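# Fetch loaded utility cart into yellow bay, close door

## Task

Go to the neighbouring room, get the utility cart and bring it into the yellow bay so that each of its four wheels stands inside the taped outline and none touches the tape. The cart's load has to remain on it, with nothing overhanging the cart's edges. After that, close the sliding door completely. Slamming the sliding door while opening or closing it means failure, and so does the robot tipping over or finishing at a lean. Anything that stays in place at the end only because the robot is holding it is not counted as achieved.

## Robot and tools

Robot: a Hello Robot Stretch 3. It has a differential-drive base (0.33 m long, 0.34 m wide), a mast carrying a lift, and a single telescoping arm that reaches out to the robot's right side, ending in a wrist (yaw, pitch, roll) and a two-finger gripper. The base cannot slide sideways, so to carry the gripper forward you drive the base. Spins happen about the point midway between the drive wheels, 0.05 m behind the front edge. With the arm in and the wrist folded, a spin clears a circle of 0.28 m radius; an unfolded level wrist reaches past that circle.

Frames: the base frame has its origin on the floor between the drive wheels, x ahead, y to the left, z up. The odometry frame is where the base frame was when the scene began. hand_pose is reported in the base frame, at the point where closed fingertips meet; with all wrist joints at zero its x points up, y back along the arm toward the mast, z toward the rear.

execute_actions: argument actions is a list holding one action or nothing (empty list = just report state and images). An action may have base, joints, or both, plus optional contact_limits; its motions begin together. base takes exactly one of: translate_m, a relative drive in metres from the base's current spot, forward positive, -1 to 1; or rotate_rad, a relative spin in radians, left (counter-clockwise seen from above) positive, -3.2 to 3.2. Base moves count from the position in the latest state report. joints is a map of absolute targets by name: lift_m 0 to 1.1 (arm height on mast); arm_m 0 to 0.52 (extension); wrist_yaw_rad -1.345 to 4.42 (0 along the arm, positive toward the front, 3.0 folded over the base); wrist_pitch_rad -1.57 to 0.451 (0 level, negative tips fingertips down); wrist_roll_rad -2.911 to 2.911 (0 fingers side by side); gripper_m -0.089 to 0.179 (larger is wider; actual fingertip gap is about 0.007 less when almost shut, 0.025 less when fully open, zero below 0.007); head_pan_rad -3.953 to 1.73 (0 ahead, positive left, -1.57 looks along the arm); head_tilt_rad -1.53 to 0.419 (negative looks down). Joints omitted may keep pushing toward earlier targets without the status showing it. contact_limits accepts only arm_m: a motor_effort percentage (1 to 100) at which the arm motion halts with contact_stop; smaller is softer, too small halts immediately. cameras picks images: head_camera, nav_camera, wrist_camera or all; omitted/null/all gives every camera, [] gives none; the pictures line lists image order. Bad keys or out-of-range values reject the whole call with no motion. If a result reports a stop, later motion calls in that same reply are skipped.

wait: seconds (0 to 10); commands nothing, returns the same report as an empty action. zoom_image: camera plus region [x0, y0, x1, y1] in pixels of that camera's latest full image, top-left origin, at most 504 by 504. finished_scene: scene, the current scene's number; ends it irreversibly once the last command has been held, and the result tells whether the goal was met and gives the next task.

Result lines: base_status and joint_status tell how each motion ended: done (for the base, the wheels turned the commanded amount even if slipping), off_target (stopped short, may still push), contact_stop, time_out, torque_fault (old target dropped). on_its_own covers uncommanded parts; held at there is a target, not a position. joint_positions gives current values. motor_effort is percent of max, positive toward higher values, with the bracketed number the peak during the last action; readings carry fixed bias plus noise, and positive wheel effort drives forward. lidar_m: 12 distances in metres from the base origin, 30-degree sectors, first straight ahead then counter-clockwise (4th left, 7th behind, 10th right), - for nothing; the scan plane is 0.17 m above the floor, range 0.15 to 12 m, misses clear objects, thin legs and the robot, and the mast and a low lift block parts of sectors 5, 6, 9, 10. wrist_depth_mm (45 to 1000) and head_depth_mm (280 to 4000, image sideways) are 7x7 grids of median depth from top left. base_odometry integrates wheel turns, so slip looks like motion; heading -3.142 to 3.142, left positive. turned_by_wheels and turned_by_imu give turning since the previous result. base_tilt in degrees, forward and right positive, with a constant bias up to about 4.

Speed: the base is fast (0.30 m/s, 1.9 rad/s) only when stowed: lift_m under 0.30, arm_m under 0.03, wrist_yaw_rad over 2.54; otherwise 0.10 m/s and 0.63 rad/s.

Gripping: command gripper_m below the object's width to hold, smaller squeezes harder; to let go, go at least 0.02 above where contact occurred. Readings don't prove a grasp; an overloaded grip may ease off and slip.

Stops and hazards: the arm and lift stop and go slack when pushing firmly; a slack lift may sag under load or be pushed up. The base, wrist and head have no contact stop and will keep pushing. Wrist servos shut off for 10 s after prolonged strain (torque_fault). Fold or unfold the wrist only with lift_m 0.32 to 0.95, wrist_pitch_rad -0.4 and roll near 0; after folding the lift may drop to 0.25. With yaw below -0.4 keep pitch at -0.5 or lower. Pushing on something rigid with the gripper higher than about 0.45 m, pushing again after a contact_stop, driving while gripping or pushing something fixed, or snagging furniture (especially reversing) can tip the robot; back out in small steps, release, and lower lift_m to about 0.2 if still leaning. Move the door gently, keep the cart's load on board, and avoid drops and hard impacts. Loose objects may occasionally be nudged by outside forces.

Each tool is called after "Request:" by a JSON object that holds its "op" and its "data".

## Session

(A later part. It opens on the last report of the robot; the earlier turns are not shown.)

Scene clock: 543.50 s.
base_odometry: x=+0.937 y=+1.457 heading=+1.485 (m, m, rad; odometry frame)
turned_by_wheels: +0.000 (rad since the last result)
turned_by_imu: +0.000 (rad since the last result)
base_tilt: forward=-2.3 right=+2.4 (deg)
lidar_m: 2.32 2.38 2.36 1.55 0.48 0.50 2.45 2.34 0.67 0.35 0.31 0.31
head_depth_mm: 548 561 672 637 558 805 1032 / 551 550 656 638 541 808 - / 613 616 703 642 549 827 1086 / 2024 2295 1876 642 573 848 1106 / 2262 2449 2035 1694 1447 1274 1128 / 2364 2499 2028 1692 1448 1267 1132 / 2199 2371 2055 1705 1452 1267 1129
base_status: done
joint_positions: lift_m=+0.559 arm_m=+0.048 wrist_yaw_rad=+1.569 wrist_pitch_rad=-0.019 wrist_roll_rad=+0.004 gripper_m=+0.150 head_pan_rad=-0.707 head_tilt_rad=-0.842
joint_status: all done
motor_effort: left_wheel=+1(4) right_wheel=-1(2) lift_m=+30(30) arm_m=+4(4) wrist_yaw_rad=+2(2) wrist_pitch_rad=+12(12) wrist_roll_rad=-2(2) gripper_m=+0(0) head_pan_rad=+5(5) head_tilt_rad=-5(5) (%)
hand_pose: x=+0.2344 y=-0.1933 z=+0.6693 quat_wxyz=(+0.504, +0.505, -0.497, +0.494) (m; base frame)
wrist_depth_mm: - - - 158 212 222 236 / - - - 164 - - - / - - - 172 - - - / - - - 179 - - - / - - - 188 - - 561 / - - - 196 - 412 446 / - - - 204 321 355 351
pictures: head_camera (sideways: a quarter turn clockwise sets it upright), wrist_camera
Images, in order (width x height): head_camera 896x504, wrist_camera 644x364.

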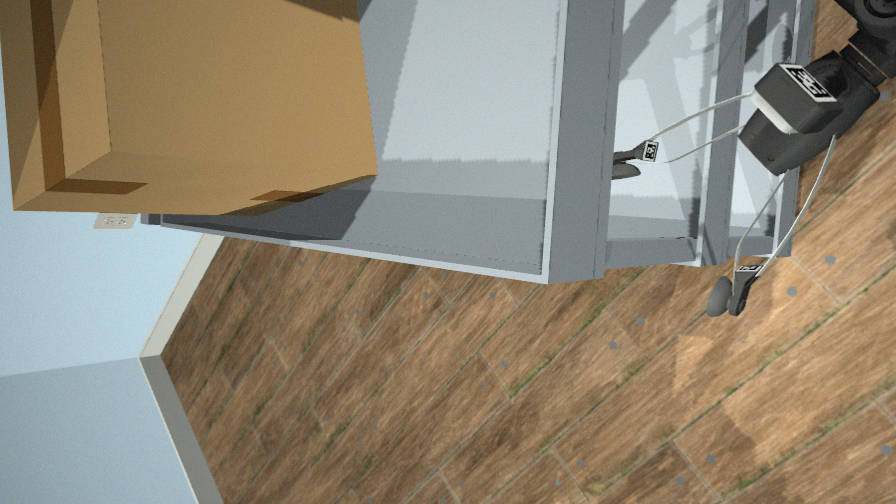

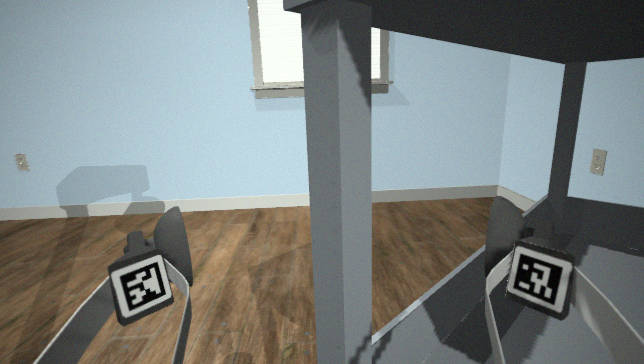

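Request:
{"op": "execute_actions", "data": {"actions": [{"base":{"translate_m":0.075}}], "cameras": ["wrist_camera"]}}

Request:
{"op": "execute_actions", "data": {"actions": [{"joints":{"gripper_m":-0.01}}], "cameras": ["head_camera","wrist_camera"]}}

Scene clock: 547.60 s.
base_odometry: x=+0.943 y=+1.532 heading=+1.485 (m, m, rad; odometry frame)
turned_by_wheels: +0.000 (rad since the last result)
turned_by_imu: +0.000 (rad since the last result)
base_tilt: forward=-2.3 right=+2.4 (deg)
lidar_m: 2.24 2.30 2.35 1.93 0.56 0.53 2.53 2.33 0.50 0.29 0.25 0.25
head_depth_mm: 547 488 584 637 547 764 983 / 568 535 606 638 547 768 - / 1827 887 751 642 539 672 1068 / 2030 2299 2017 1697 1440 1262 1125 / 2270 2450 2029 1693 1446 1265 1128 / 2301 2488 2042 1700 1450 1271 1129 / 2141 2350 2046 1699 1446 1273 1129
base_status: done
joint_positions: lift_m=+0.559 arm_m=+0.048 wrist_yaw_rad=+1.569 wrist_pitch_rad=-0.019 wrist_roll_rad=+0.004 gripper_m=+0.150 head_pan_rad=-0.707 head_tilt_rad=-0.842
joint_status: not commanded
motor_effort: left_wheel=+1(4) right_wheel=-2(3) lift_m=+30(30) arm_m=+4(4) wrist_yaw_rad=+2(2) wrist_pitch_rad=+12(12) wrist_roll_rad=-2(2) gripper_m=+1(1) head_pan_rad=+5(4) head_tilt_rad=-5(5) (%)
hand_pose: x=+0.2344 y=-0.1933 z=+0.6693 quat_wxyz=(+0.504, +0.505, -0.497, +0.494) (m; base frame)
wrist_depth_mm: - - - 86 - 271 235 / - - - 89 - - - / - - - 93 - - - / - - - 98 - - - / - - - 102 - - 525 / - - - 108 - - 448 / - - - 113 974 337 350
pictures: wrist_camera
Images, in order (width x height): wrist_camera 644x364.

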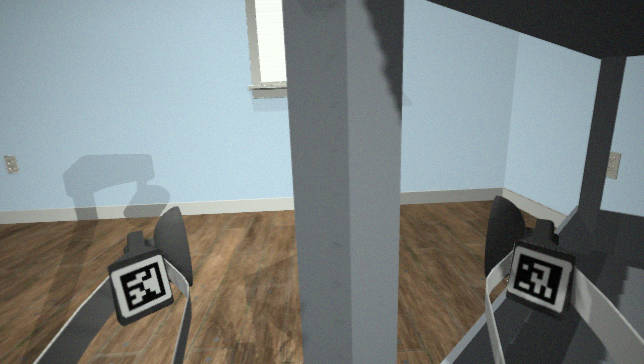

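Scene clock: 549.70 s.
base_odometry: x=+0.943 y=+1.532 heading=+1.485 (m, m, rad; odometry frame)
turned_by_wheels: +0.000 (rad since the last result)
turned_by_imu: +0.000 (rad since the last result)
base_tilt: forward=-2.4 right=+2.4 (deg)
lidar_m: 2.24 2.29 2.35 1.93 0.56 0.53 2.52 2.33 0.50 0.29 0.25 0.25
head_depth_mm: 546 489 585 636 547 766 990 / 567 534 606 638 548 779 1060 / 1827 886 748 641 539 672 1046 / 2031 2315 2029 1681 1436 1237 1120 / 2280 2467 2025 1678 1435 1266 1125 / 2286 2475 2032 1689 1448 1275 1130 / 2133 2321 2057 1700 1451 1276 1132
base_status: not commanded
joint_positions: lift_m=+0.559 arm_m=+0.048 wrist_yaw_rad=+1.556 wrist_pitch_rad=-0.019 wrist_roll_rad=+0.004 gripper_m=-0.008 head_pan_rad=-0.707 head_tilt_rad=-0.842
joint_status: all done
on_its_own: wrist_yaw_rad is at rest, and its effort (+19) is outside its rest range (-12 to +12)
motor_effort: left_wheel=+1(1) right_wheel=-1(2) lift_m=+30(30) arm_m=+2(4) wrist_yaw_rad=+19(20) wrist_pitch_rad=+12(11) wrist_roll_rad=-2(2) gripper_m=-35(100) head_pan_rad=+4(4) head_tilt_rad=-5(5) (%)
hand_pose: x=+0.2344 y=-0.1967 z=+0.6693 quat_wxyz=(+0.508, +0.502, -0.500, +0.490) (m; base frame)
wrist_depth_mm: - - - 86 - 226 237 / - - - 89 - - - / - - - 93 - - - / - - - 96 - - - / - - - 100 111 - 516 / - - - 105 118 412 441 / - - - 110 979 323 350
pictures: head_camera (sideways: a quarter turn clockwise sets it upright), wrist_camera
Images, in order (width x height): head_camera 896x504, wrist_camera 644x364.

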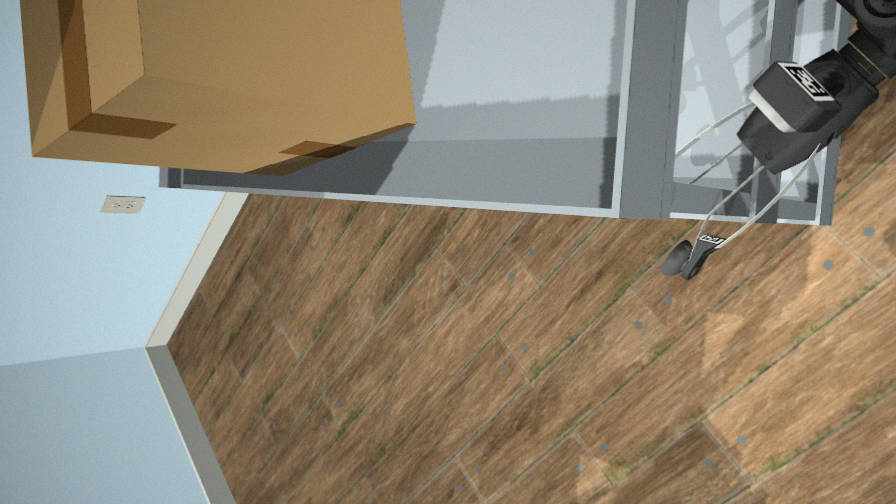

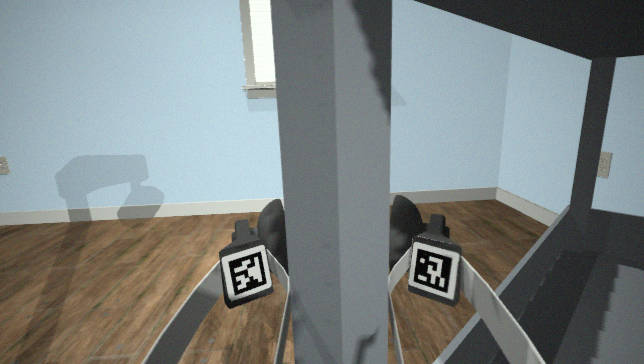

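Request:
{"op": "execute_actions", "data": {"actions": [{"base":{"rotate_rad":-0.2},"joints":{"arm_m":0.0,"head_pan_rad":-0.8,"head_tilt_rad":-0.75}}], "cameras": ["head_camera"]}}

Scene clock: 557.40 s.
base_odometry: x=+0.943 y=+1.532 heading=+1.285 (m, m, rad; odometry frame)
turned_by_wheels: -0.200 (rad since the last result)
turned_by_imu: -0.199 (rad since the last result)
base_tilt: forward=-2.3 right=+2.4 (deg)
lidar_m: 2.25 2.24 2.58 2.23 0.77 0.53 0.59 2.53 0.70 0.33 0.25 0.24
head_depth_mm: 1285 584 682 698 581 780 989 / 1324 560 633 701 583 533 839 / 1420 533 590 670 586 523 752 / 1503 513 559 656 589 499 740 / 1609 577 695 707 632 1262 1127 / 1746 2017 2230 1832 1532 1315 1154 / 1860 2201 2326 1852 1550 1320 1154
base_status: done
joint_positions: lift_m=+0.559 arm_m=+0.002 wrist_yaw_rad=+1.543 wrist_pitch_rad=-0.018 wrist_roll_rad=+0.003 gripper_m=+0.012 head_pan_rad=-0.793 head_tilt_rad=-0.754
joint_status: all done
joint sent to its limit — the command would take arm_m past its lower limit, so that joint was sent only as far as its limit.
on_its_own: gripper_m is held at +0.011, not at your -0.010, by its stall guard, which is not easing now; wrist_yaw_rad is at rest, and its effort (+34) is outside its rest range (-12 to +12)
motor_effort: left_wheel=+1(6) right_wheel=-7(17) lift_m=+29(30) arm_m=-6(5) wrist_yaw_rad=+34(34) wrist_pitch_rad=+12(13) wrist_roll_rad=-2(2) gripper_m=-13(25) head_pan_rad=-4(17) head_tilt_rad=+2(16) (%)
hand_pose: x=+0.2343 y=-0.1544 z=+0.6693 quat_wxyz=(+0.511, +0.499, -0.503, +0.488) (m; base frame)
wrist_depth_mm: - - - 109 209 221 232 / - - - 113 - - - / - - - 118 - - - / - - - 123 - - - / - - - 127 - 595 546 / - - - 130 394 450 445 / - - - 142 333 353 353
pictures: head_camera (sideways: a quarter turn clockwise sets it upright)
Images, in order (width x height): head_camera 896x504.

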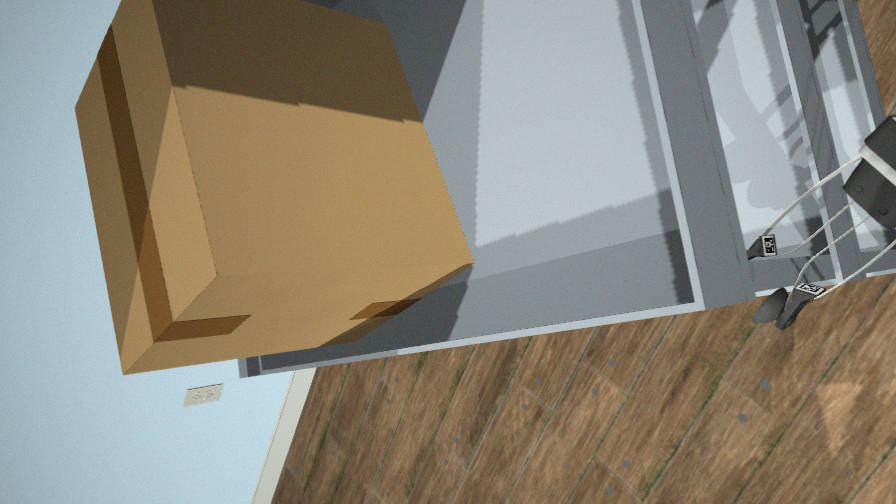

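Request:
{"op": "execute_actions", "data": {"actions": [{"joints":{"gripper_m":-0.02,"wrist_yaw_rad":1.55}}], "cameras": ["wrist_camera"]}}

Request:
{"op": "execute_actions", "data": {"actions": [{"base":{"translate_m":-0.1}}], "cameras": ["wrist_camera","head_camera"]}}

Scene clock: 560.23 s.
base_odometry: x=+0.943 y=+1.532 heading=+1.285 (m, m, rad; odometry frame)
turned_by_wheels: +0.000 (rad since the last result)
turned_by_imu: +0.000 (rad since the last result)
base_tilt: forward=-2.3 right=+2.4 (deg)
lidar_m: 2.24 2.25 2.58 2.23 0.77 0.53 0.59 2.53 0.70 0.33 0.25 0.24
head_depth_mm: 1285 583 687 697 581 778 993 / 1322 558 633 699 585 534 840 / 1406 533 590 673 585 523 751 / 1504 513 559 655 586 498 728 / 1611 579 691 707 634 1268 1131 / 1737 2024 2205 1867 1538 1320 1150 / 1877 2208 2302 1848 1537 1318 1156
base_status: not commanded
joint_positions: lift_m=+0.559 arm_m=+0.002 wrist_yaw_rad=+1.537 wrist_pitch_rad=-0.018 wrist_roll_rad=+0.002 gripper_m=-0.019 head_pan_rad=-0.793 head_tilt_rad=-0.754
joint_status: all done
on_its_own: wrist_yaw_rad is at rest, and its effort (+17) is outside its rest range (-12 to +12)
motor_effort: left_wheel=+2(2) right_wheel=-8(7) lift_m=+30(30) arm_m=-4(3) wrist_yaw_rad=+17(21) wrist_pitch_rad=+11(12) wrist_roll_rad=-2(2) gripper_m=-29(100) head_pan_rad=-5(4) head_tilt_rad=+2(2) (%)
hand_pose: x=+0.2342 y=-0.1558 z=+0.6693 quat_wxyz=(+0.513, +0.497, -0.504, +0.486) (m; base frame)
wrist_depth_mm: - - - 109 209 220 233 / - - - 113 - - - / - - - 117 - - - / - - - 123 - - - / - - - 126 - 590 556 / - - - 131 410 449 441 / - - - 141 330 352 349
pictures: wrist_camera
Images, in order (width x height): wrist_camera 644x364.

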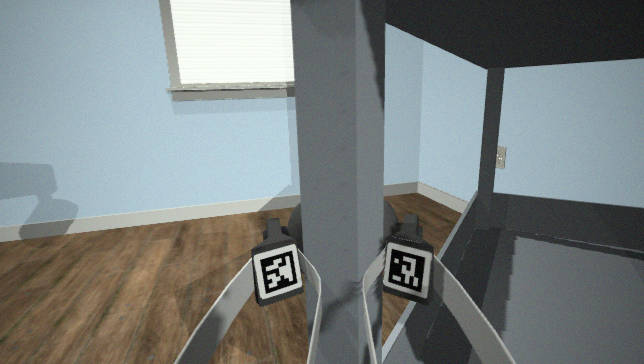

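Scene clock: 562.23 s.
base_odometry: x=+0.915 y=+1.436 heading=+1.286 (m, m, rad; odometry frame)
turned_by_wheels: +0.000 (rad since the last result)
turned_by_imu: +0.001 (rad since the last result)
base_tilt: forward=-2.3 right=+2.4 (deg)
lidar_m: 2.34 2.34 2.54 2.20 0.57 0.45 0.49 2.43 0.71 0.37 0.25 0.24
head_depth_mm: 1343 1446 810 695 582 810 1079 / 1378 596 708 702 585 781 1007 / 1429 562 639 702 584 517 760 / 1515 535 583 664 587 513 728 / 1637 516 558 667 589 717 1127 / 1782 578 702 774 1507 1319 1155 / 1900 2255 2231 1864 1535 1317 1153
base_status: done
joint_positions: lift_m=+0.559 arm_m=+0.002 wrist_yaw_rad=+1.559 wrist_pitch_rad=-0.018 wrist_roll_rad=+0.002 gripper_m=-0.013 head_pan_rad=-0.793 head_tilt_rad=-0.754
joint_status: not commanded
on_its_own: gripper_m is held at -0.014, not at your -0.020, by its stall guard, which is still easing
motor_effort: left_wheel=+3(3) right_wheel=-13(15) lift_m=+30(30) arm_m=-2(3) wrist_yaw_rad=-10(17) wrist_pitch_rad=+11(11) wrist_roll_rad=-1(1) gripper_m=-8(29) head_pan_rad=-3(4) head_tilt_rad=+2(2) (%)
hand_pose: x=+0.2344 y=-0.1502 z=+0.6694 quat_wxyz=(+0.507, +0.502, -0.499, +0.492) (m; base frame)
wrist_depth_mm: - - - 111 207 220 230 / - - - 114 - - - / - - - 119 - - - / - - - 123 - - - / - - - 127 548 610 575 / - - - 132 360 460 442 / - - - 140 347 360 348
pictures: head_camera (sideways: a quarter turn clockwise sets it upright), wrist_camera
Images, in order (width x height): head_camera 896x504, wrist_camera 644x364.

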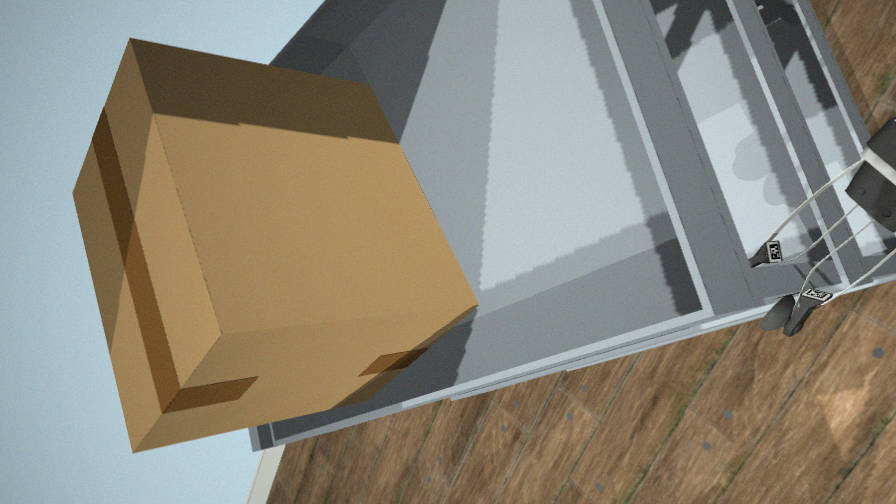

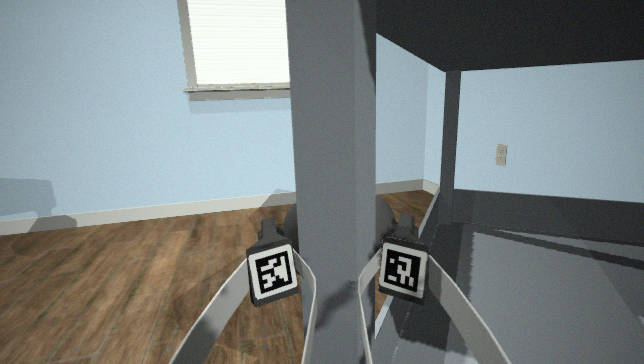

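Request:
{"op": "execute_actions", "data": {"actions": [{"base":{"translate_m":-0.15},"joints":{"head_pan_rad":-1.1,"head_tilt_rad":-0.9}}], "cameras": ["nav_camera","head_camera"]}}

Scene clock: 566.90 s.
base_odometry: x=+0.873 y=+1.292 heading=+1.286 (m, m, rad; odometry frame)
turned_by_wheels: +0.000 (rad since the last result)
turned_by_imu: +0.001 (rad since the last result)
base_tilt: forward=-2.3 right=+2.4 (deg)
lidar_m: 2.48 2.49 2.50 2.17 0.35 0.35 2.28 2.28 1.85 0.50 0.26 0.23
head_depth_mm: 1366 1512 1198 970 1173 1232 - / 1419 1646 677 1441 1351 1246 - / 1446 1671 704 631 938 1226 - / 1482 1643 725 617 856 1078 1098 / 1531 836 729 618 522 786 1084 / 638 679 713 621 539 654 1116 / 543 580 638 624 549 1211 1122
base_status: done
joint_positions: lift_m=+0.559 arm_m=+0.002 wrist_yaw_rad=+1.607 wrist_pitch_rad=-0.018 wrist_roll_rad=+0.002 gripper_m=-0.012 head_pan_rad=-1.093 head_tilt_rad=-0.889
joint_status: all done
on_its_own: wrist_yaw_rad is held at +1.602, not at your +1.550, by its stall guard, which is not easing now; gripper_m is held at -0.014, not at your -0.020, by its stall guard, which is not easing now
motor_effort: left_wheel=+3(6) right_wheel=-9(19) lift_m=+30(30) arm_m=+1(2) wrist_yaw_rad=-6(44) wrist_pitch_rad=+11(11) wrist_roll_rad=-1(1) gripper_m=-23(25) head_pan_rad=-4(31) head_tilt_rad=-6(24) (%)
hand_pose: x=+0.2342 y=-0.1376 z=+0.6694 quat_wxyz=(+0.495, +0.514, -0.486, +0.504) (m; base frame)
wrist_depth_mm: - - - 110 208 220 232 / - - - 114 655 - - / - - - 118 - - - / - - - 123 - - 642 / - - - 128 673 624 594 / - - - 133 414 451 446 / - - - 141 353 354 353
pictures: head_camera (sideways: a quarter turn clockwise sets it upright), nav_camera (sideways: a quarter turn counterclockwise sets it upright)
Images, in order (width x height): head_camera 896x504, nav_camera 672x504.

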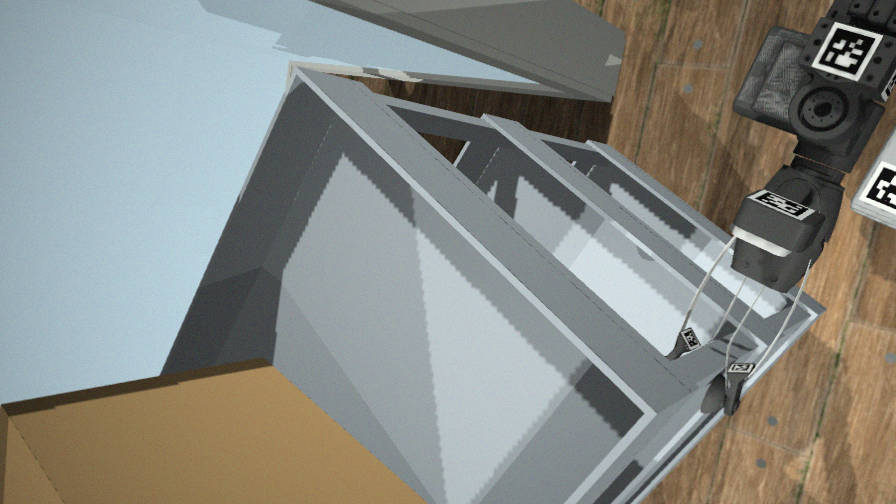

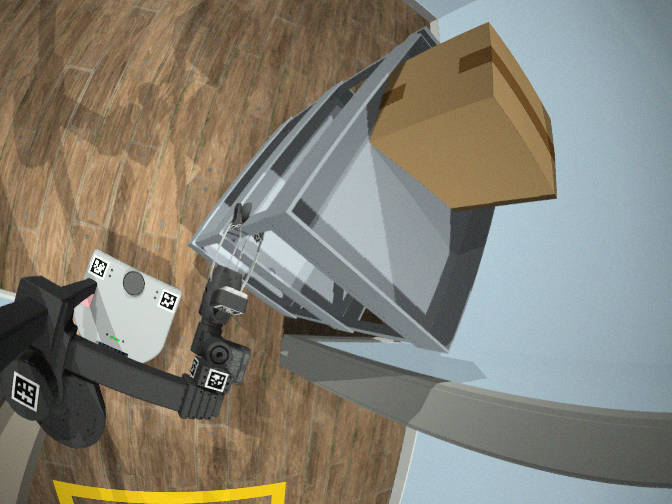

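Request:
{"op": "execute_actions", "data": {"actions": [{"base":{"rotate_rad":0.2},"joints":{"wrist_yaw_rad":1.75,"head_pan_rad":-1.3}}], "cameras": ["head_camera","nav_camera"]}}

Scene clock: 595.73 s.
base_odometry: x=+0.873 y=+1.292 heading=+1.485 (m, m, rad; odometry frame)
turned_by_wheels: +0.200 (rad since the last result)
turned_by_imu: +0.199 (rad since the last result)
base_tilt: forward=-2.4 right=+2.4 (deg)
lidar_m: 2.48 2.55 2.29 0.71 0.38 0.35 2.29 2.34 0.69 0.32 0.23 0.22
head_depth_mm: 1369 1493 1135 971 1175 1234 - / 1423 1643 1797 666 1322 1260 - / 1451 1692 687 616 887 1176 - / 1485 1705 708 618 569 828 1079 / 1530 1688 729 619 527 789 1064 / 1470 645 696 620 541 483 1067 / 526 560 618 623 542 478 1106
base_status: done
joint_positions: lift_m=+0.559 arm_m=+0.002 wrist_yaw_rad=+1.721 wrist_pitch_rad=-0.020 wrist_roll_rad=+0.002 gripper_m=-0.012 head_pan_rad=-1.293 head_tilt_rad=-0.889
joint_status: wrist_yaw_rad off_target (ended at +1.721, target +1.750); the others done
on_its_own: gripper_m is held at -0.014, not at your -0.020, by its stall guard, which is not easing now; wrist_yaw_rad is at rest, and its effort (+38) is outside its rest range (-12 to +12)
motor_effort: left_wheel=-5(13) right_wheel=+10(14) lift_m=+30(30) arm_m=-5(6) wrist_yaw_rad=+38(100) wrist_pitch_rad=+12(12) wrist_roll_rad=-1(1) gripper_m=-24(31) head_pan_rad=-3(27) head_tilt_rad=-7(6) (%)
hand_pose: x=+0.2315 y=-0.1091 z=+0.6690 quat_wxyz=(+0.466, +0.541, -0.456, +0.531) (m; base frame)
wrist_depth_mm: - - - 108 215 224 233 / - - - 112 - - - / - - - 116 - - - / - - - 121 - - - / - - - 125 - 595 538 / - - - 130 - 445 441 / - - - 139 324 354 349
pictures: head_camera (sideways: a quarter turn clockwise sets it upright), nav_camera (sideways: a quarter turn counterclockwise sets it upright)
Images, in order (width x height): head_camera 896x504, nav_camera 672x504.

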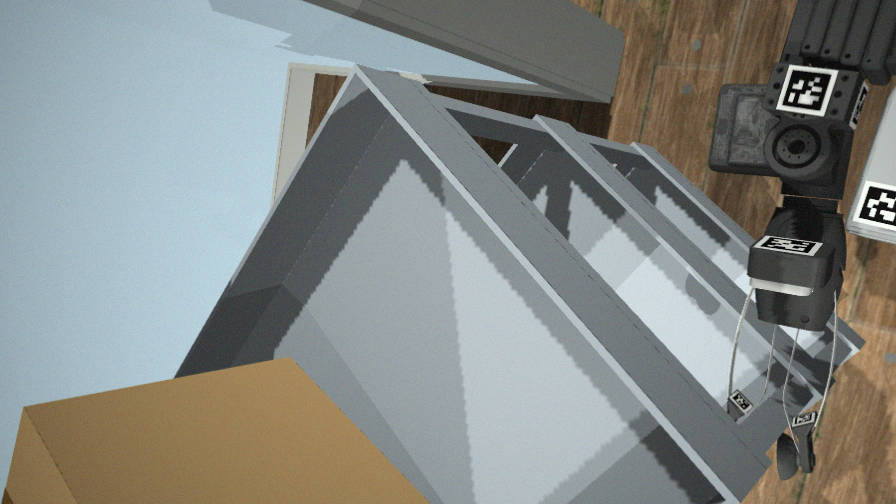

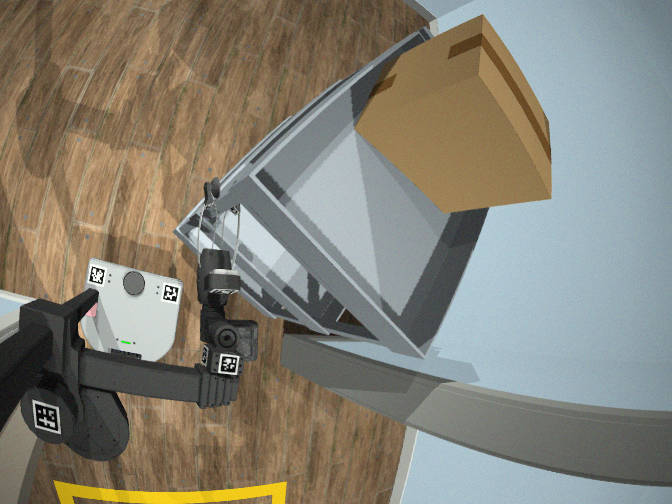

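Request:
{"op": "execute_actions", "data": {"actions": [{"base":{"translate_m":-0.2},"joints":{"wrist_yaw_rad":1.9}}], "cameras": ["head_camera","nav_camera"]}}

Scene clock: 613.70 s.
base_odometry: x=+0.856 y=+1.093 heading=+1.486 (m, m, rad; odometry frame)
turned_by_wheels: +0.000 (rad since the last result)
turned_by_imu: +0.001 (rad since the last result)
base_tilt: forward=-2.4 right=+2.4 (deg)
lidar_m: 0.20 2.75 2.28 0.30 0.31 2.20 2.09 2.13 1.70 0.50 0.24 0.19
head_depth_mm: 550 645 1751 1609 1398 1228 - / 563 652 778 974 1348 1256 - / 1460 1686 1815 1101 1329 1258 - / 1495 1732 676 681 924 1186 - / 1530 1787 690 619 570 789 987 / 1580 1848 696 620 538 501 718 / 1609 1895 716 624 541 477 437
base_status: done
joint_positions: lift_m=+0.559 arm_m=+0.002 wrist_yaw_rad=+1.915 wrist_pitch_rad=-0.019 wrist_roll_rad=+0.002 gripper_m=-0.012 head_pan_rad=-1.293 head_tilt_rad=-0.889
joint_status: all done
on_its_own: gripper_m is held at -0.014, not at your -0.020, by its stall guard, which is not easing now; wrist_yaw_rad is at rest, and its effort (-19) is outside its rest range (-12 to +12)
motor_effort: left_wheel=+0(14) right_wheel=-4(10) lift_m=+30(29) arm_m=+1(5) wrist_yaw_rad=-19(100) wrist_pitch_rad=+11(12) wrist_roll_rad=-1(1) gripper_m=-23(33) head_pan_rad=-4(4) head_tilt_rad=-7(6) (%)
hand_pose: x=+0.2194 y=-0.0606 z=+0.6693 quat_wxyz=(+0.412, +0.582, -0.402, +0.574) (m; base frame)
wrist_depth_mm: - - - 111 207 220 232 / - - - 115 - - - / - - - 119 - - - / - - - 124 - - - / - - - 129 632 625 571 / - - - 134 513 453 447 / - - - 143 339 353 353
pictures: head_camera (sideways: a quarter turn clockwise sets it upright), nav_camera (sideways: a quarter turn counterclockwise sets it upright)
Images, in order (width x height): head_camera 896x504, nav_camera 672x504.

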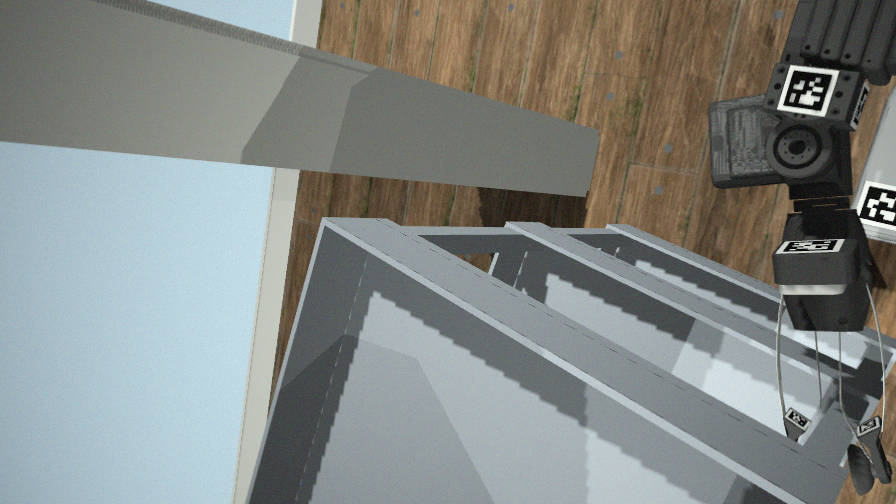

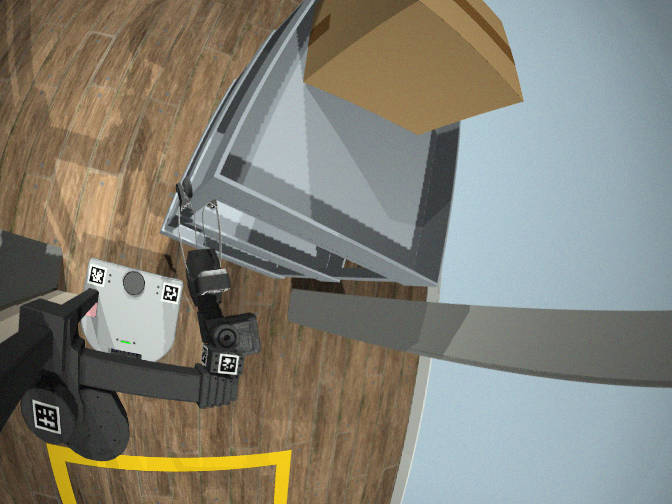

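Request:
{"op": "execute_actions", "data": {"actions": [{"base":{"translate_m":-0.2},"joints":{"head_pan_rad":-0.9,"head_tilt_rad":-0.8}}], "cameras": ["head_camera","nav_camera"]}}

Scene clock: 621.27 s.
base_odometry: x=+0.839 y=+0.893 heading=+1.486 (m, m, rad; odometry frame)
turned_by_wheels: +0.000 (rad since the last result)
turned_by_imu: +0.001 (rad since the last result)
base_tilt: forward=-2.4 right=+2.4 (deg)
lidar_m: 0.21 2.95 0.20 0.27 2.19 1.99 1.89 1.93 1.71 0.69 0.34 0.19
head_depth_mm: 590 650 741 875 1409 1266 1146 / 1535 1730 1932 976 1147 1271 1142 / 1645 1889 2060 1692 1446 1278 1149 / 1748 2018 2127 662 878 1047 1120 / 1883 2239 757 670 567 524 719 / 2051 2408 772 671 569 493 490 / 2233 2529 784 672 570 494 746
base_status: done
joint_positions: lift_m=+0.559 arm_m=+0.002 wrist_yaw_rad=+1.892 wrist_pitch_rad=-0.019 wrist_roll_rad=+0.005 gripper_m=-0.013 head_pan_rad=-0.907 head_tilt_rad=-0.803
joint_status: all done
on_its_own: gripper_m is held at -0.014, not at your -0.020, by its stall guard, which is not easing now
motor_effort: left_wheel=-2(5) right_wheel=-5(13) lift_m=+29(30) arm_m=+1(0) wrist_yaw_rad=+10(19) wrist_pitch_rad=+11(11) wrist_roll_rad=-2(3) gripper_m=-22(25) head_pan_rad=+3(37) head_tilt_rad=+2(17) (%)
hand_pose: x=+0.2213 y=-0.0660 z=+0.6693 quat_wxyz=(+0.418, +0.579, -0.409, +0.568) (m; base frame)
wrist_depth_mm: - - - 110 211 222 236 / - - - 114 - - - / - - - 119 - - - / - - - 124 - 720 - / - - - 127 663 616 535 / - - - 134 436 447 441 / - - - 141 361 359 347
pictures: head_camera (sideways: a quarter turn clockwise sets it upright), nav_camera (sideways: a quarter turn counterclockwise sets it upright)
Images, in order (width x height): head_camera 896x504, nav_camera 672x504.

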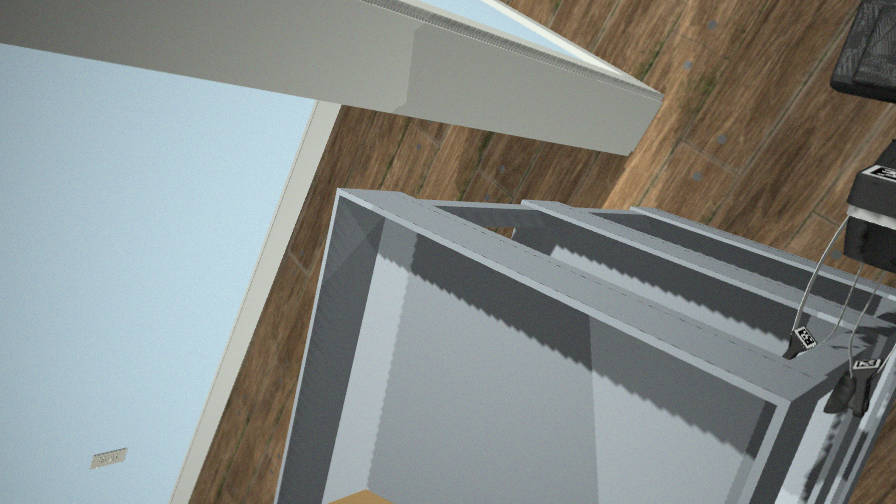

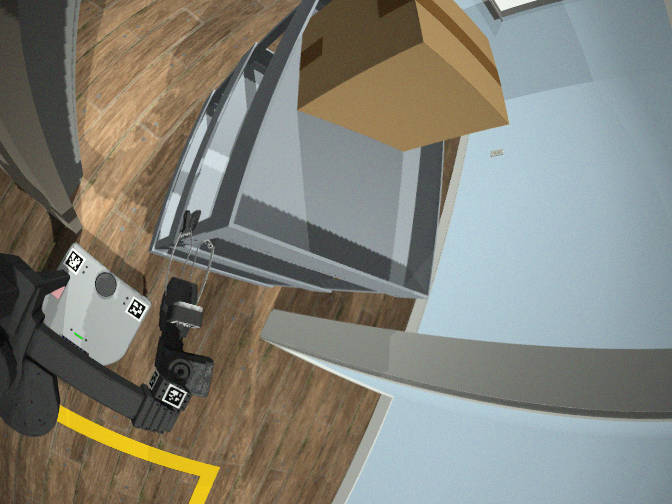

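Request:
{"op": "execute_actions", "data": {"actions": [{"base":{"translate_m":-0.2},"joints":{"head_pan_rad":-0.5,"head_tilt_rad":-0.7}}], "cameras": ["head_camera","nav_camera"]}}

Scene clock: 640.50 s.
base_odometry: x=+0.822 y=+0.694 heading=+1.486 (m, m, rad; odometry frame)
turned_by_wheels: +0.000 (rad since the last result)
turned_by_imu: +0.001 (rad since the last result)
base_tilt: forward=-2.3 right=+2.4 (deg)
lidar_m: 0.19 0.33 0.38 0.90 2.18 1.78 1.69 1.73 1.73 1.64 0.57 0.18
head_depth_mm: 1832 2009 2176 1909 1149 1258 1155 / 2057 2260 2381 706 910 1307 1168 / 2358 2608 2485 721 610 802 1068 / 2713 3052 2492 746 613 518 477 / 2931 3190 2488 746 613 519 458 / 2817 2997 693 706 615 520 478 / 2640 597 551 581 586 520 760
base_status: done
joint_positions: lift_m=+0.559 arm_m=+0.002 wrist_yaw_rad=+1.962 wrist_pitch_rad=-0.019 wrist_roll_rad=+0.008 gripper_m=-0.012 head_pan_rad=-0.507 head_tilt_rad=-0.705
joint_status: all done
on_its_own: wrist_yaw_rad is held at +1.953, not at your +1.900, by its stall guard, which is not easing now; gripper_m is held at -0.014, not at your -0.020, by its stall guard, which is not easing now
motor_effort: left_wheel=-1(7) right_wheel=-6(18) lift_m=+30(30) arm_m=+0(1) wrist_yaw_rad=-11(46) wrist_pitch_rad=+11(12) wrist_roll_rad=-3(4) gripper_m=-22(24) head_pan_rad=+5(38) head_tilt_rad=+3(19) (%)
hand_pose: x=+0.2151 y=-0.0494 z=+0.6693 quat_wxyz=(+0.398, +0.594, -0.389, +0.582) (m; base frame)
wrist_depth_mm: 290 436 - 110 211 225 239 / 305 439 - 115 - - - / 327 322 - 119 - - - / 341 321 - 124 798 - - / 367 340 - 128 638 588 523 / 387 351 - 135 433 451 436 / 423 369 - 142 358 352 348
pictures: head_camera (sideways: a quarter turn clockwise sets it upright), nav_camera (sideways: a quarter turn counterclockwise sets it upright)
Images, in order (width x height): head_camera 896x504, nav_camera 672x504.

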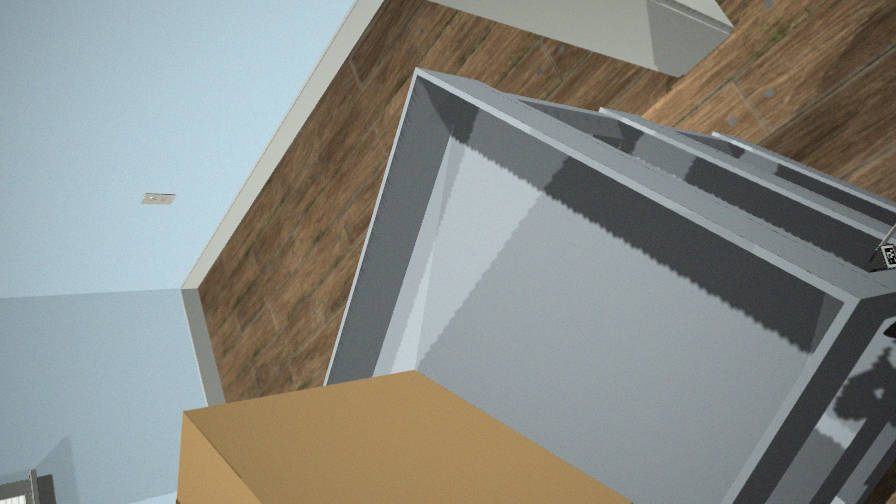

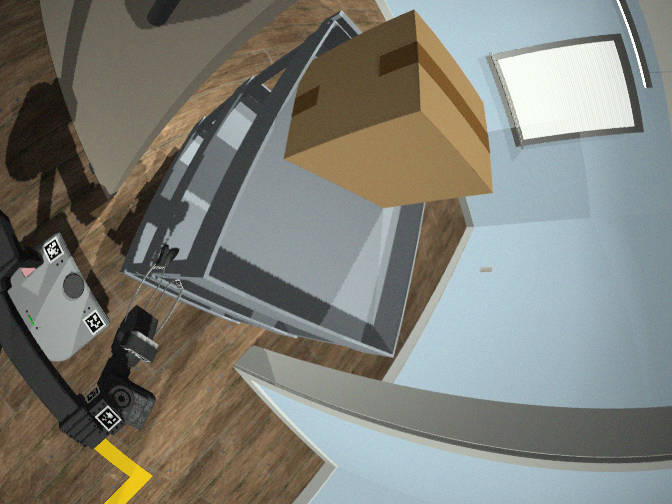

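Request:
{"op": "execute_actions", "data": {"actions": [{"joints":{"gripper_m":0.12}}], "cameras": []}}

Request:
{"op": "execute_actions", "data": {"actions": [{"base":{"translate_m":-0.14},"joints":{"wrist_yaw_rad":1.75}}], "cameras": ["wrist_camera"]}}

Scene clock: 663.40 s.
base_odometry: x=+0.822 y=+0.694 heading=+1.485 (m, m, rad; odometry frame)
turned_by_wheels: +0.000 (rad since the last result)
turned_by_imu: +0.000 (rad since the last result)
base_tilt: forward=-2.4 right=+2.4 (deg)
lidar_m: 0.19 0.33 0.38 0.90 2.18 1.78 1.69 1.73 1.73 1.64 0.58 0.18
head_depth_mm: 1833 2023 2206 1929 1145 1255 1164 / 2052 2247 2386 712 1464 1309 1161 / 2342 2624 2428 720 610 799 1084 / 2724 2997 2475 745 612 518 479 / 2943 3142 2488 750 614 519 457 / 2781 3006 695 706 615 521 478 / 2645 599 551 581 587 520 759
base_status: not commanded
joint_positions: lift_m=+0.559 arm_m=+0.002 wrist_yaw_rad=+1.955 wrist_pitch_rad=-0.019 wrist_roll_rad=+0.004 gripper_m=+0.120 head_pan_rad=-0.507 head_tilt_rad=-0.704
joint_status: all done
on_its_own: wrist_yaw_rad is held at +1.953, not at your +1.900, by its stall guard, which is not easing now
motor_effort: left_wheel=-2(3) right_wheel=+2(5) lift_m=+29(30) arm_m=+1(0) wrist_yaw_rad=-2(50) wrist_pitch_rad=+12(12) wrist_roll_rad=-2(3) gripper_m=-1(100) head_pan_rad=+4(4) head_tilt_rad=+2(2) (%)
hand_pose: x=+0.2158 y=-0.0510 z=+0.6693 quat_wxyz=(+0.400, +0.591, -0.390, +0.581) (m; base frame)
wrist_depth_mm: 282 446 - 111 211 222 234 / 301 449 - 115 - - - / 319 327 - 120 - - - / 337 328 - 125 799 - - / 360 331 - 129 629 593 504 / 387 349 - 137 464 - 432 / 416 361 - 144 362 355 347
pictures: none
No camera images: the call's "cameras" was empty. Leave "cameras" out to get every camera's image.

Scene clock: 665.73 s.
base_odometry: x=+0.810 y=+0.555 heading=+1.485 (m, m, rad; odometry frame)
turned_by_wheels: +0.000 (rad since the last result)
turned_by_imu: +0.000 (rad since the last result)
base_tilt: forward=-2.3 right=+2.4 (deg)
lidar_m: 0.32 0.45 0.57 1.53 2.17 1.64 1.55 1.58 1.74 1.64 0.84 0.35
head_depth_mm: 1850 1974 922 1012 1201 1334 1159 / 2066 2294 2349 1943 1458 1340 1159 / 2350 2625 2472 822 1054 1289 1161 / 2698 3047 2464 745 957 893 1100 / 3070 3238 891 748 613 816 769 / 2907 3141 904 751 616 551 1013 / 2774 703 723 726 617 841 1112
base_status: done
joint_positions: lift_m=+0.559 arm_m=+0.002 wrist_yaw_rad=+1.752 wrist_pitch_rad=-0.019 wrist_roll_rad=+0.004 gripper_m=+0.120 head_pan_rad=-0.507 head_tilt_rad=-0.704
joint_status: all done
motor_effort: left_wheel=-1(5) right_wheel=+2(2) lift_m=+30(29) arm_m=+0(1) wrist_yaw_rad=-2(8) wrist_pitch_rad=+12(12) wrist_roll_rad=-2(2) gripper_m=+0(1) head_pan_rad=+4(3) head_tilt_rad=+2(3) (%)
hand_pose: x=+0.2302 y=-0.1007 z=+0.6693 quat_wxyz=(+0.457, +0.549, -0.448, +0.538) (m; base frame)
wrist_depth_mm: 365 - 419 233 260 296 339 / 378 - - 354 905 - - / 396 420 - - - - - / 418 418 - 834 923 - - / 433 426 726 555 637 561 454 / 461 437 862 335 464 - 462 / 480 468 979 295 335 924 972
pictures: wrist_camera
Images, in order (width x height): wrist_camera 644x364.

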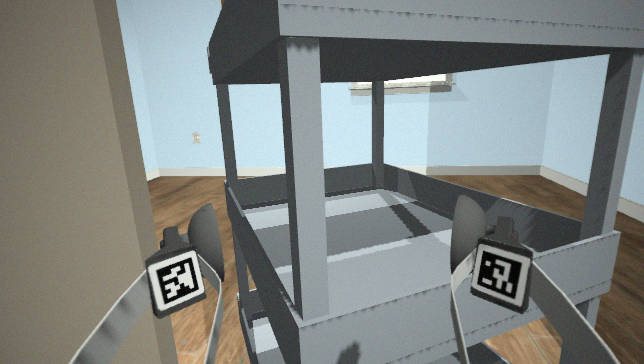

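Request:
{"op": "execute_actions", "data": {"actions": [{"joints":{"wrist_yaw_rad":1.57,"arm_m":0.06,"wrist_roll_rad":1.57,"lift_m":0.40,"gripper_m":0.175,"head_pan_rad":-0.5,"head_tilt_rad":-0.95}}], "cameras": ["wrist_camera","head_camera"]}}

Scene clock: 671.33 s.
base_odometry: x=+0.810 y=+0.555 heading=+1.485 (m, m, rad; odometry frame)
turned_by_wheels: +0.000 (rad since the last result)
turned_by_imu: +0.001 (rad since the last result)
base_tilt: forward=-2.3 right=+2.4 (deg)
lidar_m: 0.32 0.45 0.57 1.53 2.17 1.64 1.55 1.58 1.74 1.64 0.84 0.35
head_depth_mm: 1922 920 1032 1346 1363 1230 1131 / 2211 2137 1791 1460 1361 1235 1082 / 2460 754 948 1288 1367 1198 1119 / 2651 775 670 968 1170 1208 1102 / 2645 797 691 585 791 1139 1104 / 2720 820 692 596 873 1212 1111 / 674 718 692 610 926 1233 1116
base_status: not commanded
joint_positions: lift_m=+0.401 arm_m=+0.060 wrist_yaw_rad=+1.571 wrist_pitch_rad=-0.019 wrist_roll_rad=+1.569 gripper_m=+0.175 head_pan_rad=-0.507 head_tilt_rad=-0.938
joint_status: all done
motor_effort: left_wheel=-1(2) right_wheel=+2(2) lift_m=+11(26) arm_m=+4(5) wrist_yaw_rad=-2(3) wrist_pitch_rad=+12(11) wrist_roll_rad=+0(0) gripper_m=+1(97) head_pan_rad=+4(4) head_tilt_rad=-8(32) (%)
hand_pose: x=+0.2344 y=-0.2045 z=+0.5101 quat_wxyz=(+0.008, +0.707, -0.707, -0.006) (m; base frame)
wrist_depth_mm: - 446 460 417 - 507 422 / 398 475 - 386 - 592 387 / 364 462 - 361 - 642 361 / 344 459 906 339 960 647 419 / 328 533 907 314 - 699 408 / 310 559 - 297 882 707 - / 288 401 630 284 286 282 279
pictures: head_camera (sideways: a quarter turn clockwise sets it upright), wrist_camera
Images, in order (width x height): head_camera 896x504, wrist_camera 644x364.

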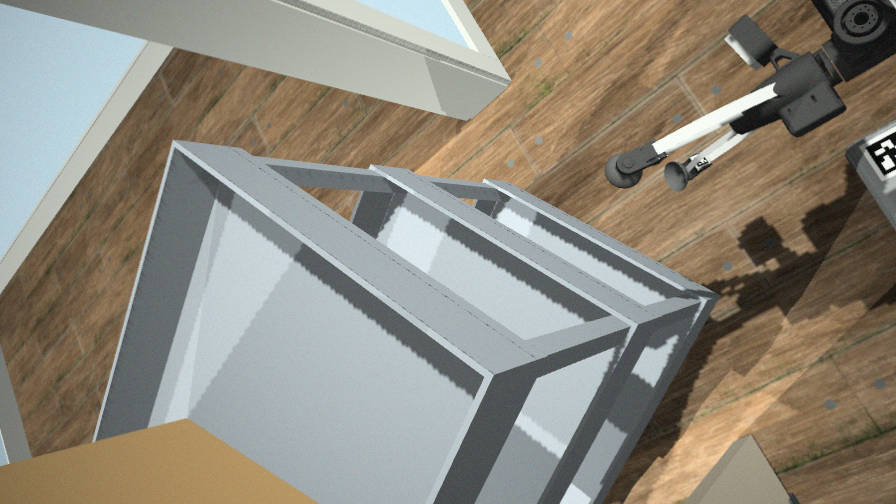

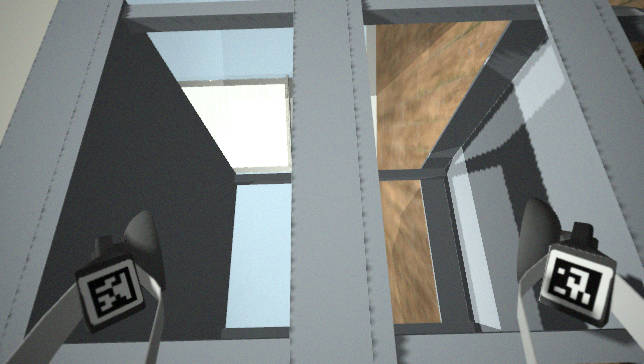

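Request:
{"op": "execute_actions", "data": {"actions": [{"base":{"translate_m":0.19}}], "cameras": ["wrist_camera","head_camera"]}}

Scene clock: 676.57 s.
base_odometry: x=+0.826 y=+0.744 heading=+1.485 (m, m, rad; odometry frame)
turned_by_wheels: +0.000 (rad since the last result)
turned_by_imu: +0.000 (rad since the last result)
base_tilt: forward=-2.3 right=+2.4 (deg)
lidar_m: 0.15 0.29 0.31 0.75 2.18 1.84 1.74 1.78 1.72 1.44 0.36 0.15
head_depth_mm: 1938 2039 1712 1457 1323 1228 1125 / 2194 2117 663 613 1342 1235 1082 / 2443 2136 680 590 520 1062 1113 / 2624 2137 685 592 523 474 1067 / 2669 763 688 594 521 490 1090 / 2501 607 646 596 524 789 1105 / 470 488 522 560 527 1181 896
base_status: done
joint_positions: lift_m=+0.401 arm_m=+0.060 wrist_yaw_rad=+1.571 wrist_pitch_rad=-0.019 wrist_roll_rad=+1.569 gripper_m=+0.175 head_pan_rad=-0.507 head_tilt_rad=-0.938
joint_status: not commanded
motor_effort: left_wheel=-2(2) right_wheel=+2(5) lift_m=+11(11) arm_m=+3(4) wrist_yaw_rad=-2(2) wrist_pitch_rad=+11(12) wrist_roll_rad=+0(0) gripper_m=+1(1) head_pan_rad=+4(5) head_tilt_rad=-7(7) (%)
hand_pose: x=+0.2344 y=-0.2045 z=+0.5101 quat_wxyz=(+0.008, +0.707, -0.707, -0.006) (m; base frame)
wrist_depth_mm: 334 - - 207 - 893 384 / 328 - - 192 196 883 426 / 330 469 - 179 181 584 425 / 327 469 791 166 168 642 426 / 326 544 700 156 156 699 418 / 308 551 698 147 147 703 - / 340 449 - 139 139 665 447
pictures: head_camera (sideways: a quarter turn clockwise sets it upright), wrist_camera
Images, in order (width x height): head_camera 896x504, wrist_camera 644x364.

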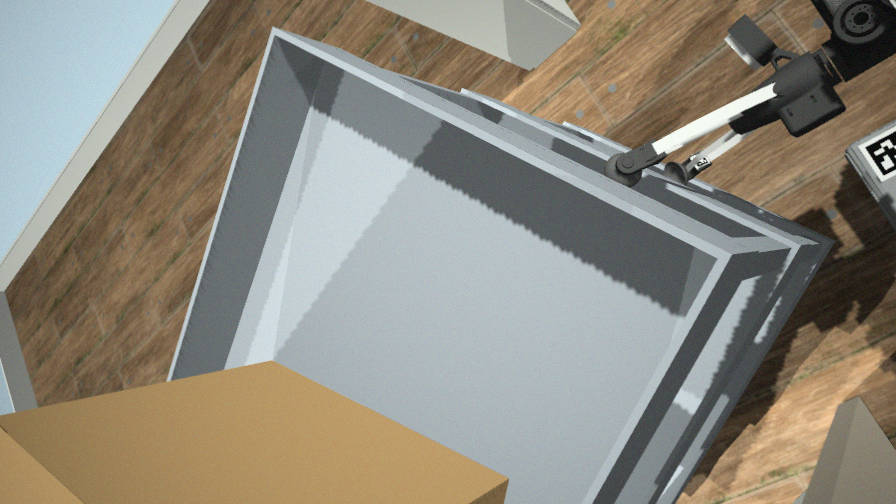

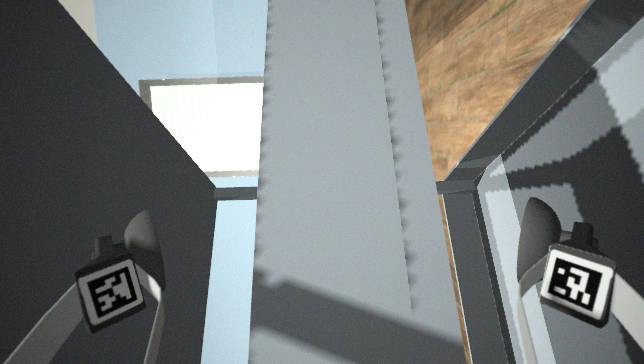

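Request:
{"op": "execute_actions", "data": {"actions": [{"base":{"translate_m":0.03}}], "cameras": []}}

Request:
{"op": "execute_actions", "data": {"actions": [{"joints":{"gripper_m":-0.01}}], "cameras": ["wrist_camera"]}}

Scene clock: 680.90 s.
base_odometry: x=+0.829 y=+0.774 heading=+1.485 (m, m, rad; odometry frame)
turned_by_wheels: +0.000 (rad since the last result)
turned_by_imu: +0.000 (rad since the last result)
base_tilt: forward=-2.4 right=+2.3 (deg)
lidar_m: 0.15 0.27 0.27 0.65 2.19 1.87 1.77 1.81 1.73 1.29 0.23 0.15
head_depth_mm: 1917 2061 657 1489 1315 1232 1129 / 2184 2107 649 599 1297 1238 1079 / 2448 2116 667 590 519 585 1106 / 2636 2139 684 589 521 465 948 / 2663 2144 689 594 524 473 1079 / 532 561 609 592 525 690 1112 / 452 452 483 518 526 1041 1113
base_status: done
joint_positions: lift_m=+0.401 arm_m=+0.060 wrist_yaw_rad=+1.571 wrist_pitch_rad=-0.019 wrist_roll_rad=+1.569 gripper_m=+0.175 head_pan_rad=-0.507 head_tilt_rad=-0.938
joint_status: not commanded
motor_effort: left_wheel=-2(3) right_wheel=+2(5) lift_m=+11(11) arm_m=+4(4) wrist_yaw_rad=-1(2) wrist_pitch_rad=+12(12) wrist_roll_rad=+0(0) gripper_m=+0(0) head_pan_rad=+4(4) head_tilt_rad=-7(7) (%)
hand_pose: x=+0.2344 y=-0.2045 z=+0.5101 quat_wxyz=(+0.008, +0.707, -0.707, -0.006) (m; base frame)
wrist_depth_mm: 335 - - 175 176 893 368 / 330 - - 161 163 899 403 / 331 473 - 150 149 573 423 / 326 465 755 139 138 636 425 / 326 541 643 131 131 701 407 / 308 557 635 124 123 649 - / 340 457 615 117 116 571 445
pictures: none
No camera images: the call's "cameras" was empty. Leave "cameras" out to get every camera's image.

Scene clock: 683.43 s.
base_odometry: x=+0.829 y=+0.774 heading=+1.485 (m, m, rad; odometry frame)
turned_by_wheels: +0.000 (rad since the last result)
turned_by_imu: +0.000 (rad since the last result)
base_tilt: forward=-2.4 right=+2.4 (deg)
lidar_m: 0.15 0.27 0.27 0.65 2.18 1.87 1.77 1.81 1.72 1.29 0.24 0.15
head_depth_mm: 1941 2057 660 1486 1308 1229 1130 / 2176 2120 652 598 1301 1236 1080 / 2427 2143 670 590 519 720 1108 / 2651 2143 685 591 520 465 972 / 2610 2144 686 595 522 474 1079 / 542 564 614 594 524 700 1105 / 453 455 485 521 526 1041 1117
base_status: not commanded
joint_positions: lift_m=+0.400 arm_m=+0.060 wrist_yaw_rad=+1.557 wrist_pitch_rad=-0.039 wrist_roll_rad=+1.567 gripper_m=-0.006 head_pan_rad=-0.507 head_tilt_rad=-0.938
joint_status: all done
on_its_own: wrist_yaw_rad is at rest, and its effort (+16) is outside its rest range (-12 to +12)
motor_effort: left_wheel=-4(3) right_wheel=+12(12) lift_m=+12(12) arm_m=+2(3) wrist_yaw_rad=+16(17) wrist_pitch_rad=+24(25) wrist_roll_rad=+1(1) gripper_m=-78(100) head_pan_rad=+4(4) head_tilt_rad=-7(7) (%)
hand_pose: x=+0.2337 y=-0.2082 z=+0.5049 quat_wxyz=(+0.016, +0.702, -0.712, -0.012) (m; base frame)
wrist_depth_mm: - - - 184 - 819 365 / 340 - - 168 174 866 393 / 342 495 - 156 158 561 410 / 341 486 697 145 146 612 411 / 336 484 137 136 136 545 419 / 334 423 130 127 128 - 417 / 335 513 123 120 120 595 403
pictures: wrist_camera
Images, in order (width x height): wrist_camera 644x364.

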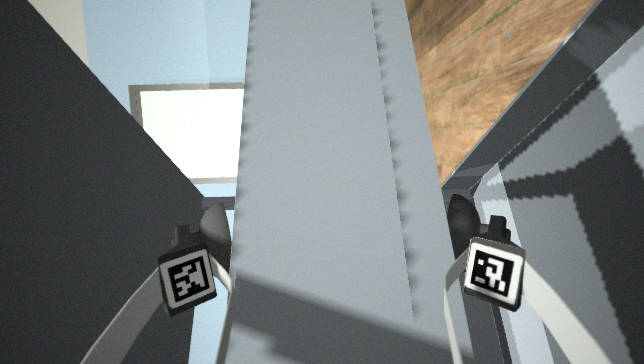

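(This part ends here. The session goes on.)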